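# Advance the cube calendar date by one week

## Task

The calendar's front, the face with the month name that points toward the robot, currently shows today's date with two digit cubes. Rearrange the cubes so this front reads the date seven days later, with both digits the right way up. At the end both cubes must rest flat inside the tray and stay correct without the robot holding them, so the grippers must release and back away before finishing.

## Robot and tools

Robot: two arms, left_arm and right_arm, each a 7-joint arm ending in a parallel two-finger gripper. The fingers point along the gripper's own +z axis and close along its y axis. The reported hand point sits between the pads when shut; closed fingertips extend about 19 mm past it (about 6 mm when fully open), and closing pushes the tips roughly 13 mm further out, so allow that clearance above the table.

World frame: origin on the tabletop midway between the arms, +z up, +x out across the table, left_arm on the +y side. The names left and right do not match image sides. Each result has a state line, left_arm: ... | right_arm: ..., giving each gripper's position in metres and orientation as a wxyz quaternion in this world frame; printed positions can be a little off, more so at long reach.

The 16-number row (used by execute_actions and move): one flat list covering both arms, every value in [-1, 1]. Numbers 1-8 are left_arm: dx, dy, dz, rx, ry, rz, gripper position, gripper speed. Numbers 9-16 are the same eight for right_arm. dx..rz are an offset, not a pose: they are expressed in that gripper's own axes and measured from the gripper pose shown in the most recent result (or, before any result in the scene or on a second call within one reply, from where the arm is when the action begins). Scale: 1.0 equals 0.6 m of travel or 180 degrees; rx, ry, rz form a single rotation vector. Every row in a sequence is counted from that same base pose, not from the row before. All zeros therefore pulls the arm back to the base pose; it is not a pause. Gripper position is absolute: +1 fully open (85 mm), 0 about 41 mm, about -0.8 pads touching, -1 closes until blocked (full grip, roughly 190-235 N per pad). Gripper speed: -1 about 20 mm/s, 0 about 85, +1 about 150. To leave a gripper unchanged, resend its previous position and speed; a 0 there is a real command. To release, command an opening wider than the object.

Per control step (1/30 s) the commanded pose is clipped to within 70 mm and 16 degrees of the measured pose; position wins over orientation if both cannot be met.

Tools:
- execute_actions {"actions": [...], "pictures": bool}. Empty list: just report the state. One action {"rows": [[16 numbers], ...], "steps": n}: up to 15 rows and at most 15 steps (default 15); each row lasts one step and the final row repeats to fill. One wait {"steps": n}, n up to 300, counted from the previous result. A rejected call sends nothing. Pictures come by default.
- move {"target": [16 numbers], "speed": m/s}. Same row layout and offset rules. Each gripper follows a straight path toward its target; speed 0.002-0.5 (default 0.25), turning capped at twice that in rad/s. Paths last 0.5-10 s and end together; the finger numbers are sent at the start. It does not avoid obstacles or the other arm. Grippers may lag, stray, or overshoot speed near full reach. Result adds a move: line with the ending (done, off_target, moving, held, fault) and which limits acted (paced = pose was clipped; held = a check blocked steps, after which the arm may jump fast), plus each gripper's distance to its target. If only one arm is named, the other finished fine.
- wait {"seconds": 0-10}: lets time pass with no new command.
- zoom_image {"camera": name, "region": [x0, y0, x1, y1]}: enlarged crop of the latest image, at most 504x504 px, origin top-left. Cameras: cam_head_left, cam_head_right, cam_high, cam_low, cam_left_wrist, cam_right_wrist, all 896x504; calibration is given per camera and may be slightly off.
- finished_scene {"scene": number}: ends and grades the current scene; irreversible.

Reading results: position_measured_pct is about 50 - 50 x finger position (0 = fully open). Fingers stopping below about 90 short of their target mean something is held or blocking; about 90 or more means the pads met, on nothing or something very thin. A Hand target line shows where the controller is currently driving each gripper. HELD marks steps where your row was partly or wholly not sent; pose unreachable means the clearance check altered or blocked a command to that arm. After an action ends the arm only continues to its last clipped pose, so check the reported pose and send the remainder.

Hazards: anything pushed or dropped off the table fails the job. Avoid fast impacts and aiming far beyond a contact, which presses hard. Joint load limits are 49.1 N m (waist, shoulder, upper arm roll, elbow) and 30.9 N m (forearm roll, wrist pitch, wrist roll); reaching one freezes that arm for 10 s. Motors heat while carrying loads: MOTOR HOT appears from 60 °C, and at 75 °C an OVER-TEMPERATURE FAULT lets the arm sag. Keep the two arms from colliding or pushing on each other. Occasional external tugs on held items or nudges to loose ones can occur.

Each tool is called after "Emit:" as name([rows], argument=value, ...), one row to a line, values as JSON.

## Session

Emit:
execute_actions(actions=[])

Scene clock: 0.00 s of 7600.00 s.
left_arm: end_effector_position=(+0.4455, +0.4252, +0.3437) position_measured_pct=0.0 end_effector_quat_wxyz=(+0.124, -0.256, +0.839, -0.465) | right_arm: end_effector_position=(+0.3242, +0.1607, +0.3953) position_measured_pct=0.0 end_effector_quat_wxyz=(+0.168, +0.803, +0.237, +0.520)
Joint positions: left_arm=[-1.175  0.408  0.09   1.701  0.885  1.528  0.987] | right_arm=[-1.229  0.516 -0.2    1.488  1.263  1.482  3.317]
Joint velocities: left_arm=[ 0.001 -0.     0.001  0.    -0.001  0.001 -0.   ] | right_arm=[-0.002 -0.    -0.    -0.    -0.    -0.003  0.   ]
Motor temperatures (°C, as the motors report them): left_arm=[31 35 33 36 34 43 47] | right_arm=[30 34 31 32 40 46 39]
Hand target (left_arm): +0.446, +0.425, +0.344; +0.124, -0.256, +0.839, -0.465
Hand target (right_arm): +0.324, +0.161, +0.395; +0.168, +0.803, +0.237, +0.520
camera_calibration (this result's frames):
cam_left_wrist: T_world_to_cam=[[-0.281574, 0.40249, -0.871044, 0.266733], [0.824707, 0.565535, -0.0052745, -0.556227], [0.490483, -0.719842, -0.491177, 0.405247], [0, 0, 0, 1]] pos_world=[0.335062, 0.498922, 0.42845]
cam_right_wrist: T_world_to_cam=[[0.233917, -0.820394, 0.521763, -0.146727], [-0.292498, -0.57117, -0.766948, 0.553731], [0.927215, 0.0267872, -0.37357, -0.0102503], [0, 0, 0, 1]] pos_world=[0.205792, 0.196175, 0.497411]

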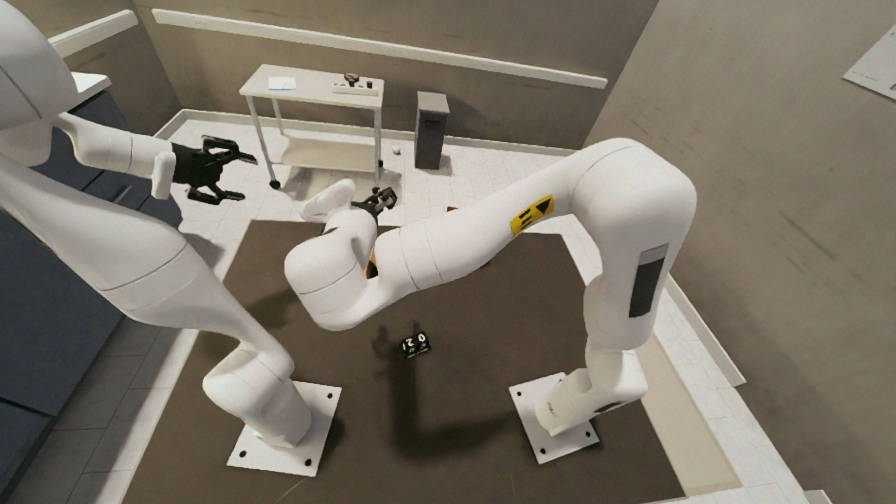

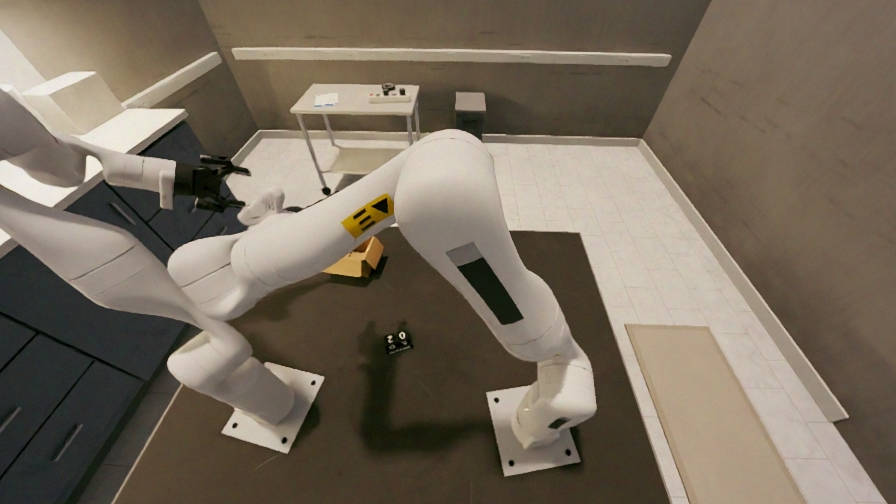

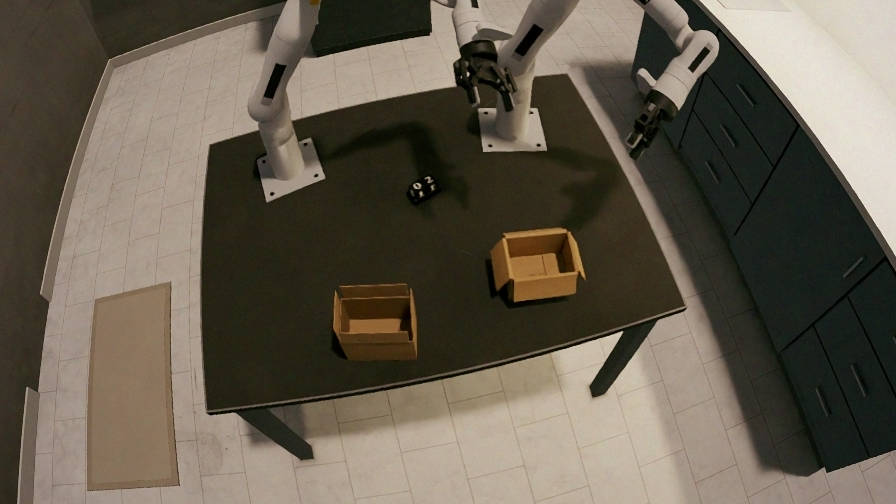

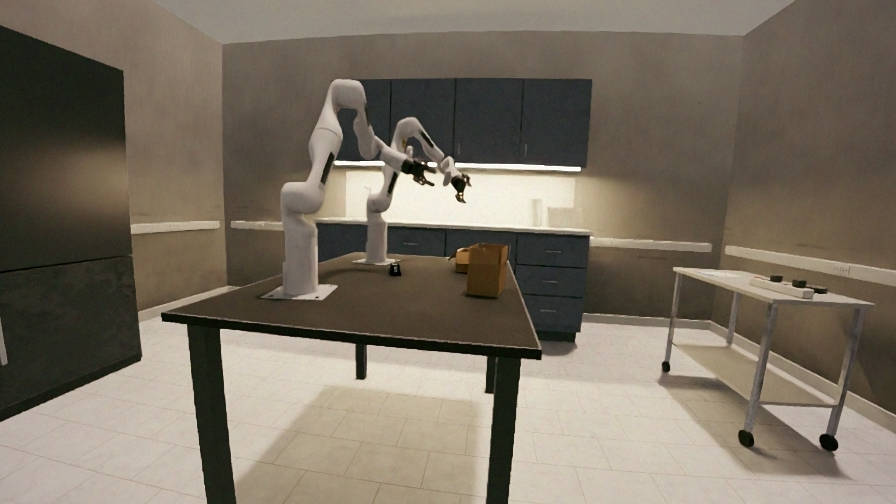

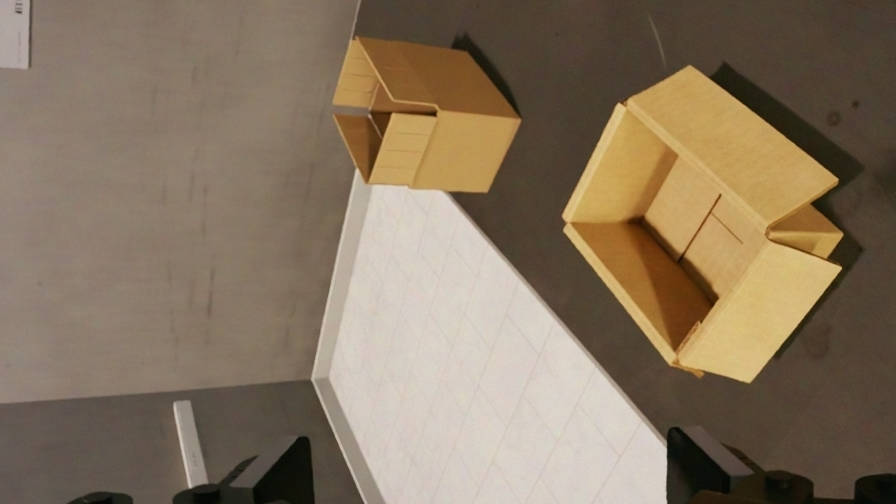

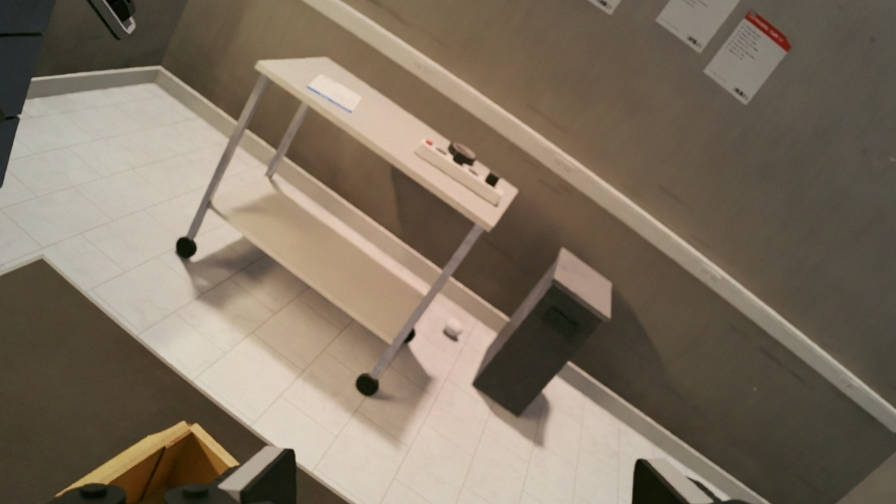

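Emit:
zoom_image(camera="cam_head_right", region=[370, 320, 430, 365])

Emit:
zoom_image(camera="cam_head_left", region=[385, 320, 445, 365])

Emit:
zoom_image(camera="cam_high", region=[390, 160, 460, 220])

Emit:
zoom_image(camera="cam_low", region=[370, 250, 420, 290])

Region (370, 320, 430, 365) of cam_head_right's 896x504 image, scaled by 8.400, with more detail than that image has; it fills the top 378 rows of this view, and the rest is white.

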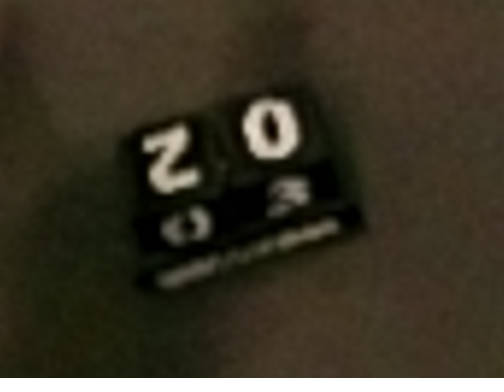

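Region (385, 320, 445, 365) of cam_head_left's 896x504 image, scaled by 8.400, with more detail than that image has; it fills the top 378 rows of this view, and the rest is white.

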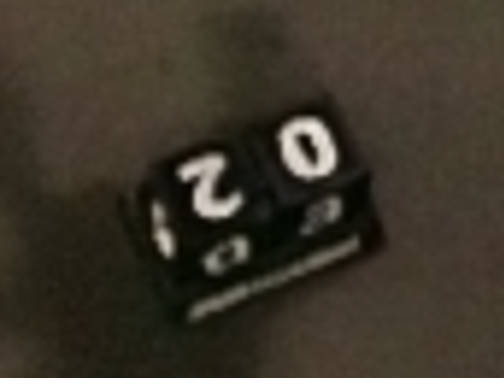

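Region (390, 160, 460, 220) of cam_high's 896x504 image, scaled by 7.200, with more detail than that image has; it fills the top 432 rows of this view, and the rest is white.

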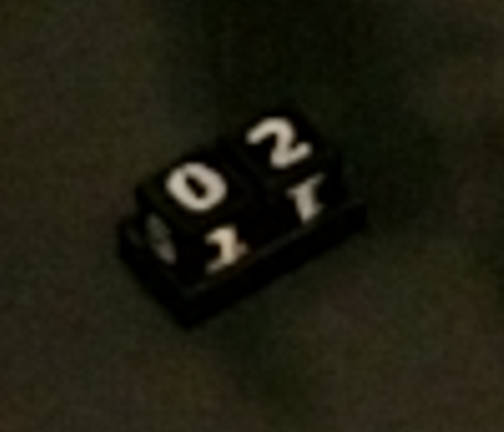

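Region (370, 250, 420, 290) of cam_low's 896x504 image, scaled by 10.080, with more detail than that image has; it fills the top 403 rows of this view, and the rest is white.

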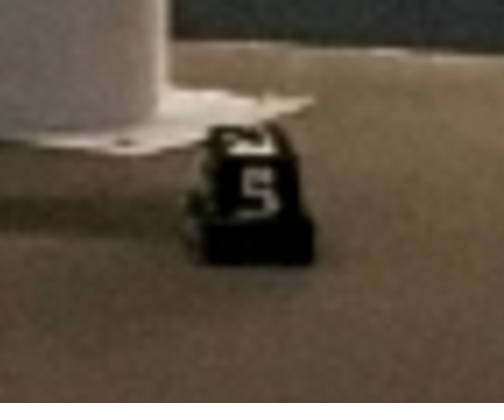

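Emit:
move(target=[0.369,0.078,0.128,-0.262,-0.22,-0.384,1,0, -0.46,0.057,-0.065,-0.1228,-0.398,0.4996,1,0], speed=0.3)

Scene clock: 25.60 s of 7600.00 s.
left_arm: end_effector_position=(+0.2793, +0.2706, +0.2684) position_measured_pct=0.0 end_effector_quat_wxyz=(-0.002, +0.820, -0.573, -0.000) | right_arm: end_effector_position=(+0.1999, -0.0209, +0.2196) position_measured_pct=0.0 end_effector_quat_wxyz=(+0.002, +0.820, -0.573, +0.000)
Joint positions: left_arm=[-0.968 -0.144  0.76   2.07   0.104  1.177  3.426] | right_arm=[-0.757  0.225 -0.137  1.896  0.035  1.028  2.393]
Joint velocities: left_arm=[-0.     0.007 -0.     0.001 -0.001  0.     0.001] | right_arm=[ 0.003 -0.005  0.006  0.001 -0.002  0.     0.002]
Motor temperatures (°C, as the motors report them): left_arm=[31 35 33 36 34 43 47] | right_arm=[30 34 31 32 40 46 39]
Hand target (left_arm): +0.279, +0.271, +0.268; -0.001, +0.820, -0.573, -0.000
Hand target (right_arm): +0.200, -0.021, +0.220; +0.002, +0.820, -0.573, +0.000
Off the commanded pose (left_arm): 0.001 m, 0 deg.
Off the commanded pose (right_arm): 0.001 m, 0 deg.
After step 90, 18.80 s passed at rest.
move: done
camera_calibration (this result's frames):
cam_left_wrist: T_world_to_cam=[[-0.940577, -0.334832, -0.0565909, 0.381538], [-0.337077, 0.940786, 0.0360604, -0.120258], [0.0411657, 0.0529931, -0.997746, 0.390883], [0, 0, 0, 1]] pos_world=[0.302238, 0.220174, 0.41593]
cam_right_wrist: T_world_to_cam=[[-0.931802, -0.362506, -0.0182633, 0.186188], [-0.360984, 0.930792, -0.0575932, 0.168235], [0.0378772, -0.0470727, -0.998173, 0.357645], [0, 0, 0, 1]] pos_world=[0.220674, -0.0722617, 0.370081]

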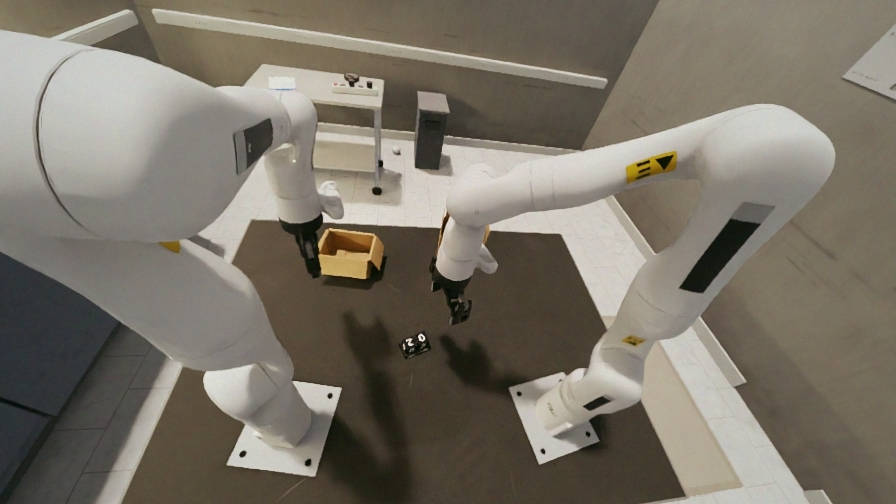

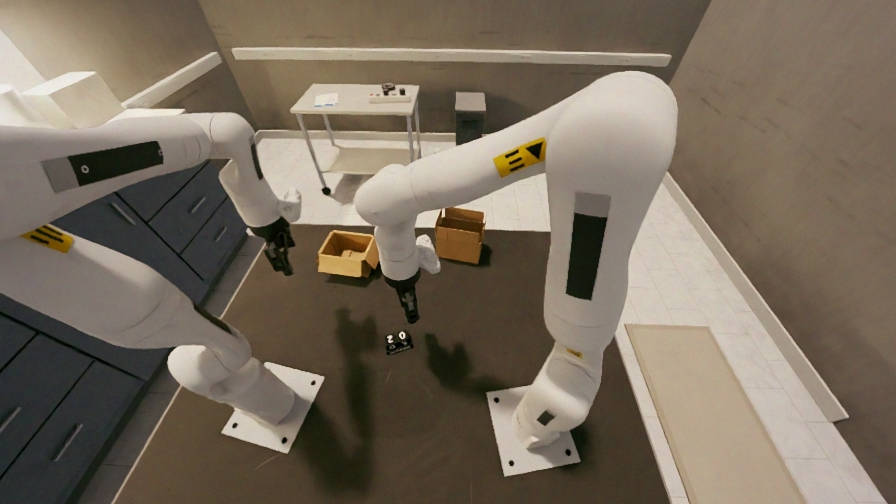

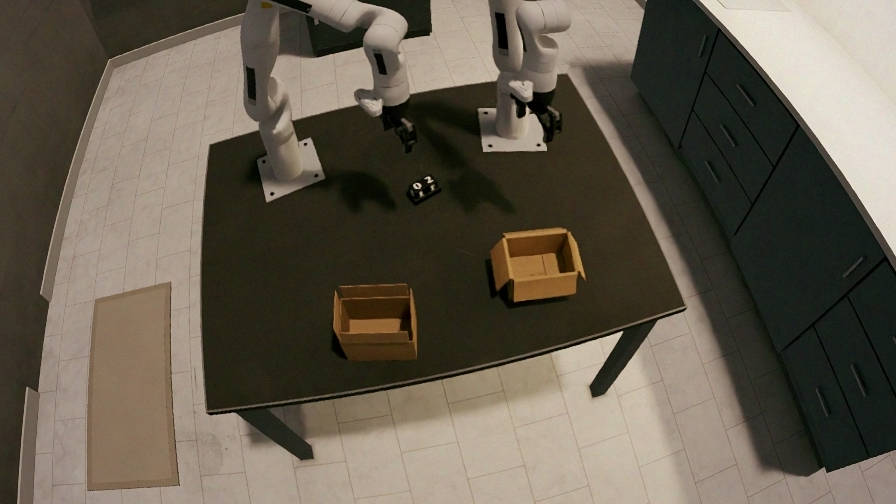

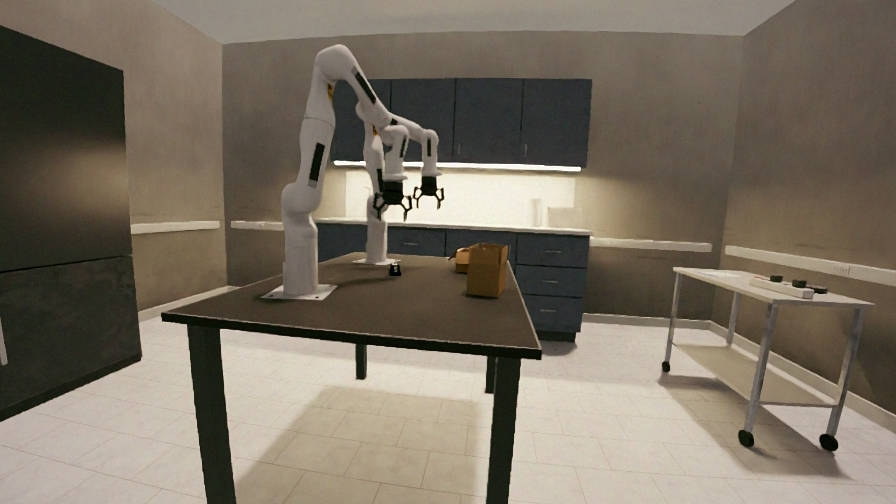

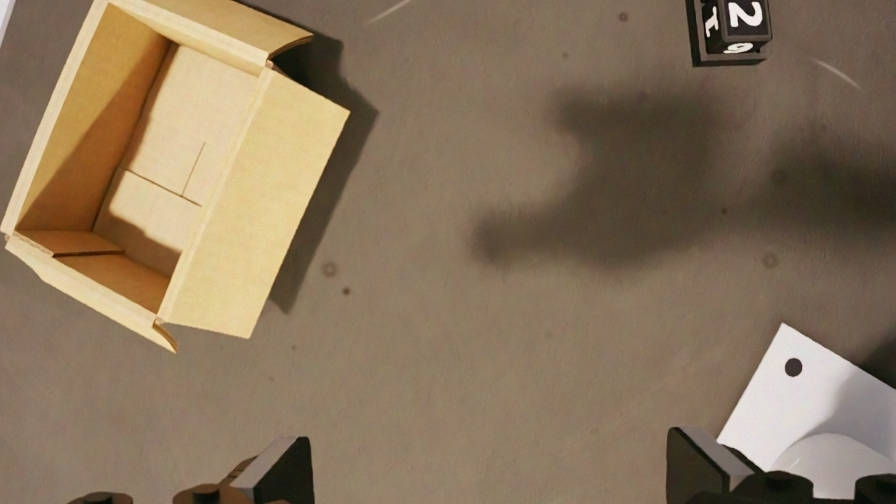

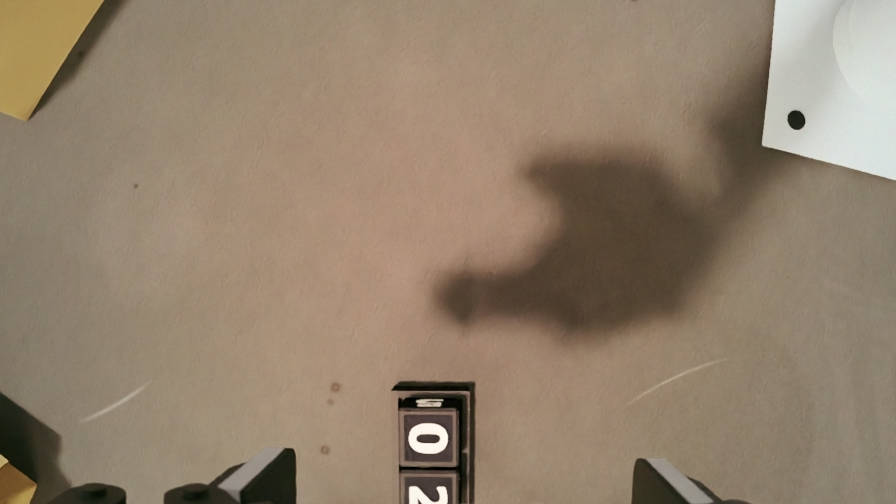

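Emit:
execute_actions(actions=[])

Emit:
zoom_image(camera="cam_head_right", region=[340, 200, 560, 340])

Emit:
zoom_image(camera="cam_high", region=[300, 150, 600, 350])

Scene clock: 33.57 s of 7600.00 s.
left_arm: end_effector_position=(+0.2793, +0.2706, +0.2683) position_measured_pct=0.0 end_effector_quat_wxyz=(-0.001, +0.820, -0.573, -0.000) | right_arm: end_effector_position=(+0.2001, -0.0211, +0.2198) position_measured_pct=0.0 end_effector_quat_wxyz=(+0.002, +0.820, -0.573, +0.000)
Joint positions: left_arm=[-0.968 -0.143  0.76   2.07   0.104  1.177  3.426] | right_arm=[-0.757  0.225 -0.137  1.896  0.035  1.028  2.393]
Joint velocities: left_arm=[-0.     0.001 -0.001  0.001  0.001 -0.    -0.   ] | right_arm=[-0.    -0.    -0.    -0.     0.    -0.003  0.   ]
Motor temperatures (°C, as the motors report them): left_arm=[31 35 33 36 34 43 47] | right_arm=[30 34 31 32 40 46 39]
Hand target (left_arm): +0.279, +0.271, +0.268; -0.001, +0.820, -0.573, -0.000
Hand target (right_arm): +0.200, -0.021, +0.220; +0.002, +0.820, -0.573, +0.000
Off the commanded pose (left_arm): 0.001 m, 0 deg.
Off the commanded pose (right_arm): 0.001 m, 0 deg.
Steps of this call (steps 1 to 90: nothing new was sent; then 4.97 s passed at rest). Readings (end_effector_position | what the end effector reports):
1: left_arm (+0.2793, +0.2706, +0.2684) | right_arm (+0.1999, -0.0210, +0.2196) | left_arm position_measured_pct=0.0 | right_arm position_measured_pct=0.0
2: left_arm (+0.2793, +0.2706, +0.2684) | right_arm (+0.2000, -0.0210, +0.2197) | left_arm position_measured_pct=0.0 | right_arm position_measured_pct=0.0
4: left_arm (+0.2793, +0.2706, +0.2683) | right_arm (+0.2000, -0.0210, +0.2197) | left_arm position_measured_pct=0.0 | right_arm position_measured_pct=0.0
8: left_arm (+0.2793, +0.2706, +0.2683) | right_arm (+0.2001, -0.0210, +0.2198) | left_arm position_measured_pct=0.0 | right_arm position_measured_pct=0.0
90: the state above
camera_calibration (this result's frames):
cam_left_wrist: T_world_to_cam=[[-0.940551, -0.335008, -0.0559864, 0.381431], [-0.337208, 0.940751, 0.0357619, -0.120154], [0.0406887, 0.0525149, -0.997791, 0.391061], [0, 0, 0, 1]] pos_world=[0.302326, 0.220281, 0.415849]
cam_right_wrist: T_world_to_cam=[[-0.932049, -0.361852, -0.0186687, 0.18649], [-0.360323, 0.931066, -0.0573032, 0.168249], [0.0381171, -0.0466827, -0.998182, 0.357773], [0, 0, 0, 1]] pos_world=[0.220805, -0.0724677, 0.370246]

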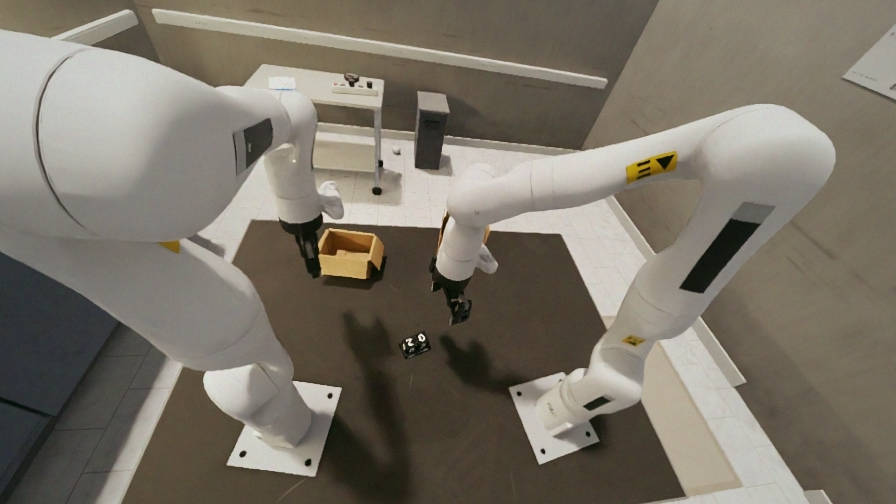

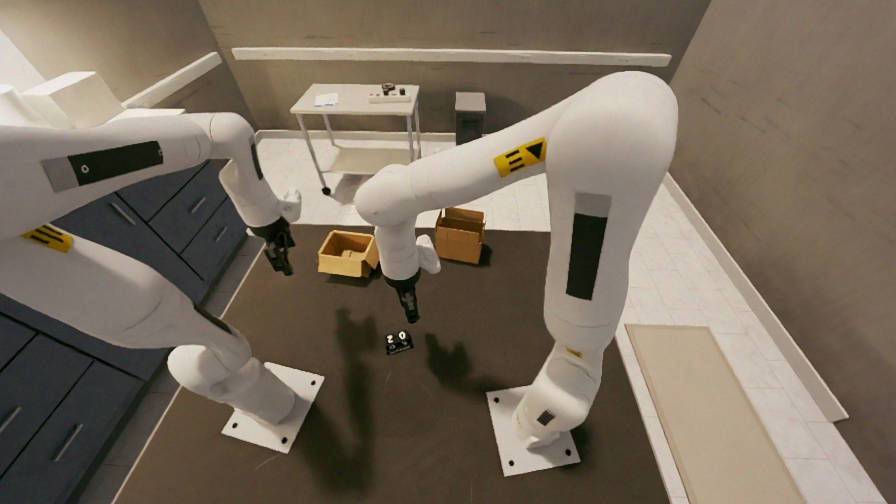

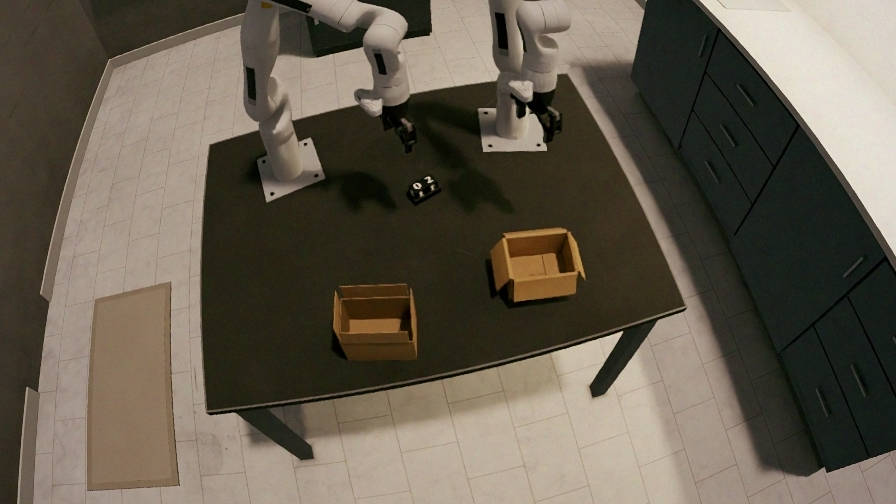

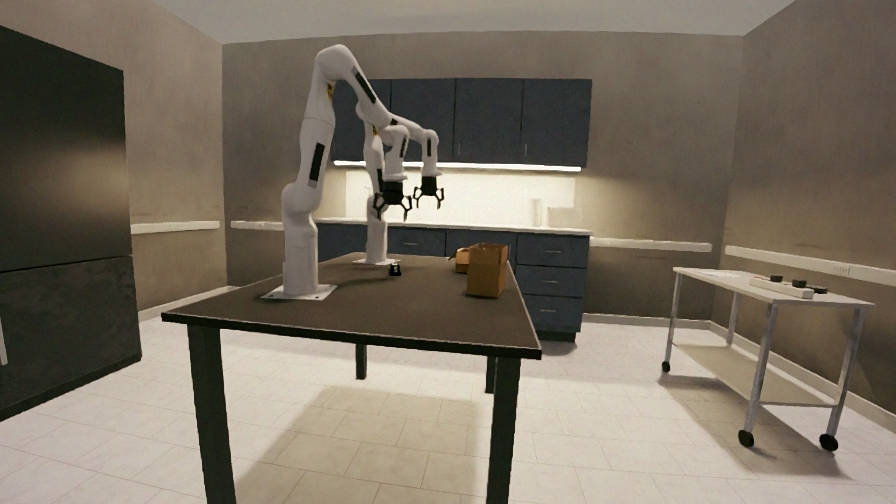

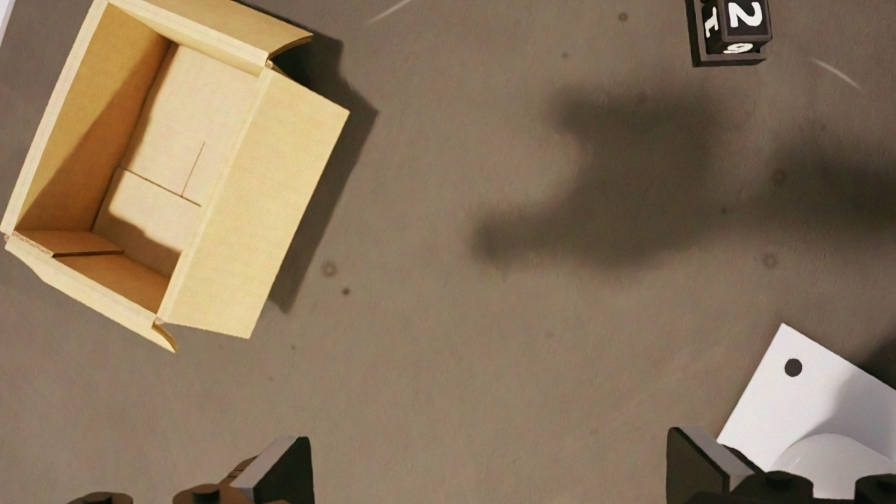

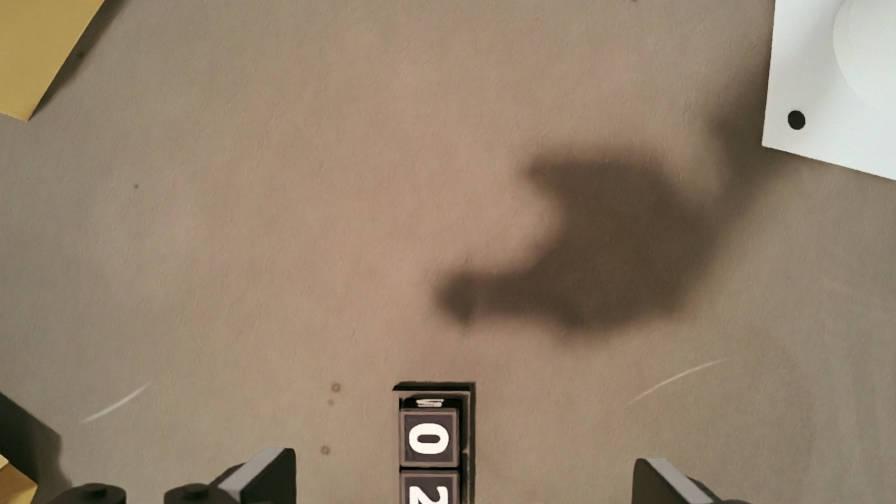

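Region (340, 200, 560, 340) of cam_head_right's 896x504 image, scaled by 2.291, with more detail than that image has; it fills the top 321 rows of this view, and the rest is white.

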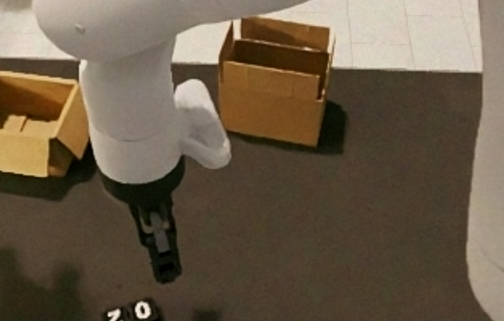

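Region (300, 150, 600, 350) of cam_high's 896x504 image, scaled by 1.680, with more detail than that image has.

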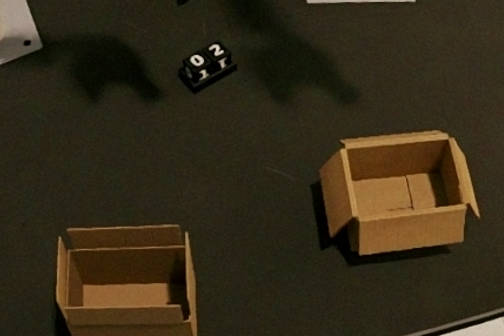

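Emit:
zoom_image(camera="cam_head_right", region=[370, 320, 430, 365])

Emit:
zoom_image(camera="cam_high", region=[395, 165, 455, 210])

Emit:
zoom_image(camera="cam_left_wrist", region=[660, 0, 800, 80])

Region (370, 320, 430, 365) of cam_head_right's 896x504 image, scaled by 8.400, with more detail than that image has; it fills the top 378 rows of this view, and the rest is white.

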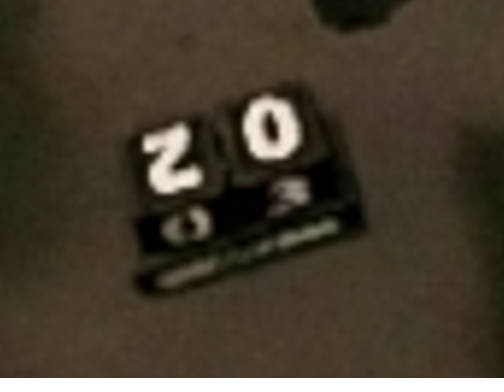

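Region (395, 165, 455, 210) of cam_high's 896x504 image, scaled by 8.400, with more detail than that image has; it fills the top 378 rows of this view, and the rest is white.

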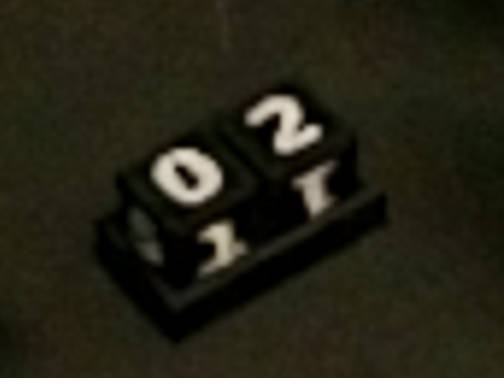

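Region (660, 0, 800, 80) of cam_left_wrist's 896x504 image, scaled by 3.600; it fills the top 288 rows of this view, and the rest is white.

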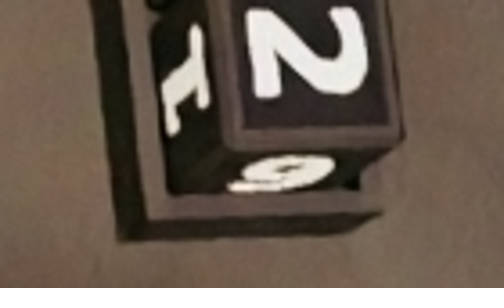

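Emit:
move(target=[0,0,0,0,0,0,1,0, -0.033,-0.025,0.15,0,0,0,1,0], speed=0.2)

Scene clock: 42.53 s of 7600.00 s.
left_arm: end_effector_position=(+0.2793, +0.2706, +0.2683) position_measured_pct=0.0 end_effector_quat_wxyz=(-0.001, +0.820, -0.573, -0.000) | right_arm: end_effector_position=(+0.2071, +0.0027, +0.1298) position_measured_pct=0.0 end_effector_quat_wxyz=(+0.002, +0.820, -0.573, +0.000)
Joint positions: left_arm=[-0.968 -0.143  0.76   2.07   0.104  1.177  3.426] | right_arm=[-0.786  0.415 -0.131  1.972  0.076  0.763  2.342]
Joint velocities: left_arm=[ 0.     0.     0.     0.    -0.     0.001  0.001] | right_arm=[-0.     0.008 -0.001  0.     0.001 -0.    -0.001]
Motor temperatures (°C, as the motors report them): left_arm=[31 35 33 36 34 43 47] | right_arm=[30 34 31 32 40 46 39]
Hand target (left_arm): +0.279, +0.271, +0.268; -0.001, +0.820, -0.573, -0.000
Hand target (right_arm): +0.207, +0.003, +0.129; +0.002, +0.820, -0.573, +0.000
Off the commanded pose (left_arm): 0.000 m, 0 deg.
Off the commanded pose (right_arm): 0.000 m, 0 deg.
After step 90, 5.10 s passed at rest.
move: done
camera_calibration (this result's frames):
cam_left_wrist: T_world_to_cam=[[-0.94055, -0.335008, -0.0559881, 0.381432], [-0.337208, 0.940751, 0.0357608, -0.120153], [0.0406907, 0.0525144, -0.997791, 0.391061], [0, 0, 0, 1]] pos_world=[0.302327, 0.220281, 0.415849]
cam_right_wrist: T_world_to_cam=[[-0.931834, -0.362361, -0.019503, 0.199984], [-0.36081, 0.930906, -0.0568306, 0.143501], [0.0387487, -0.0459198, -0.998193, 0.26869], [0, 0, 0, 1]] pos_world=[0.227717, -0.0487812, 0.280261]

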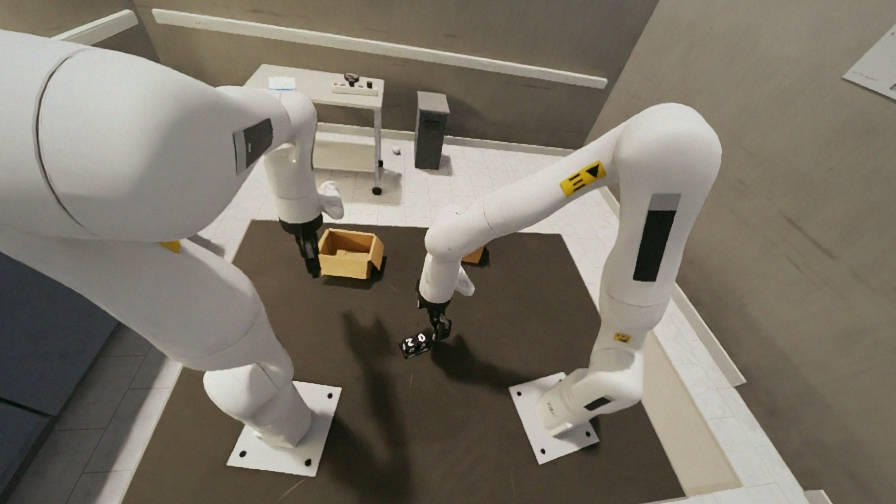

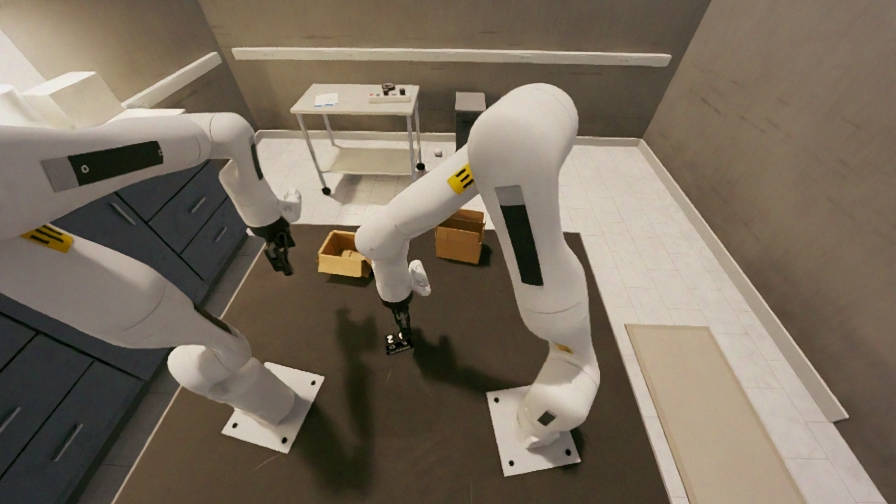

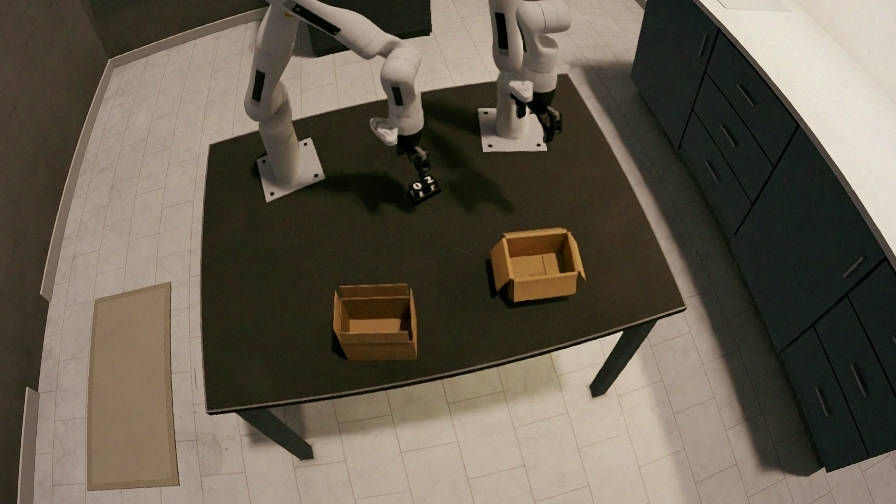

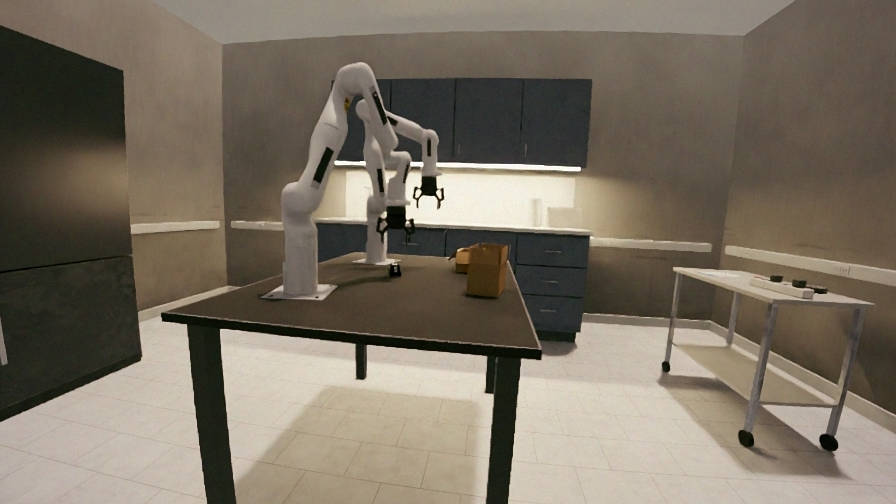

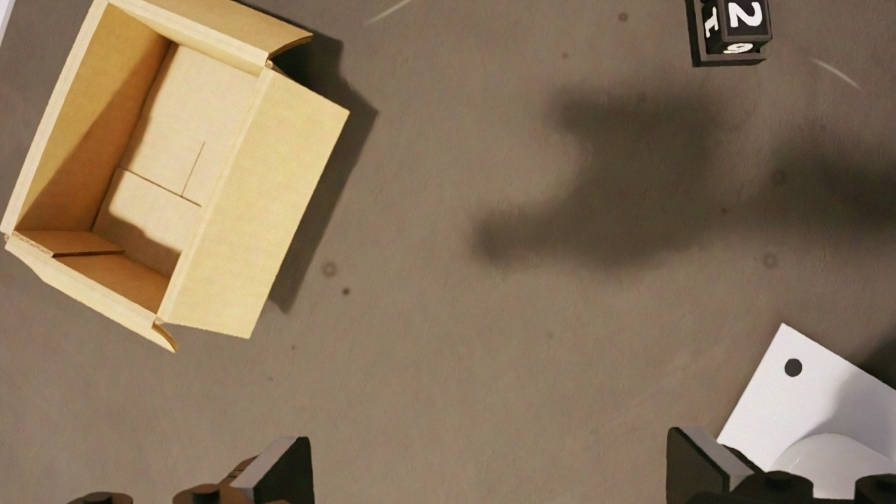

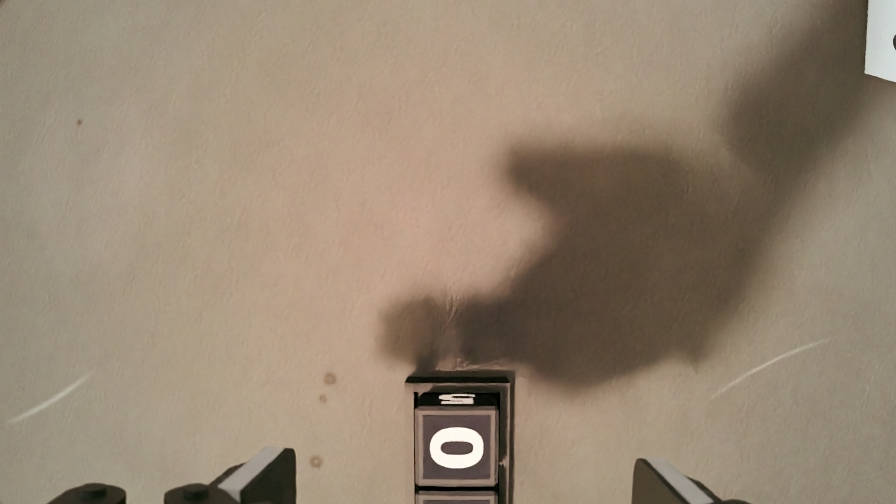

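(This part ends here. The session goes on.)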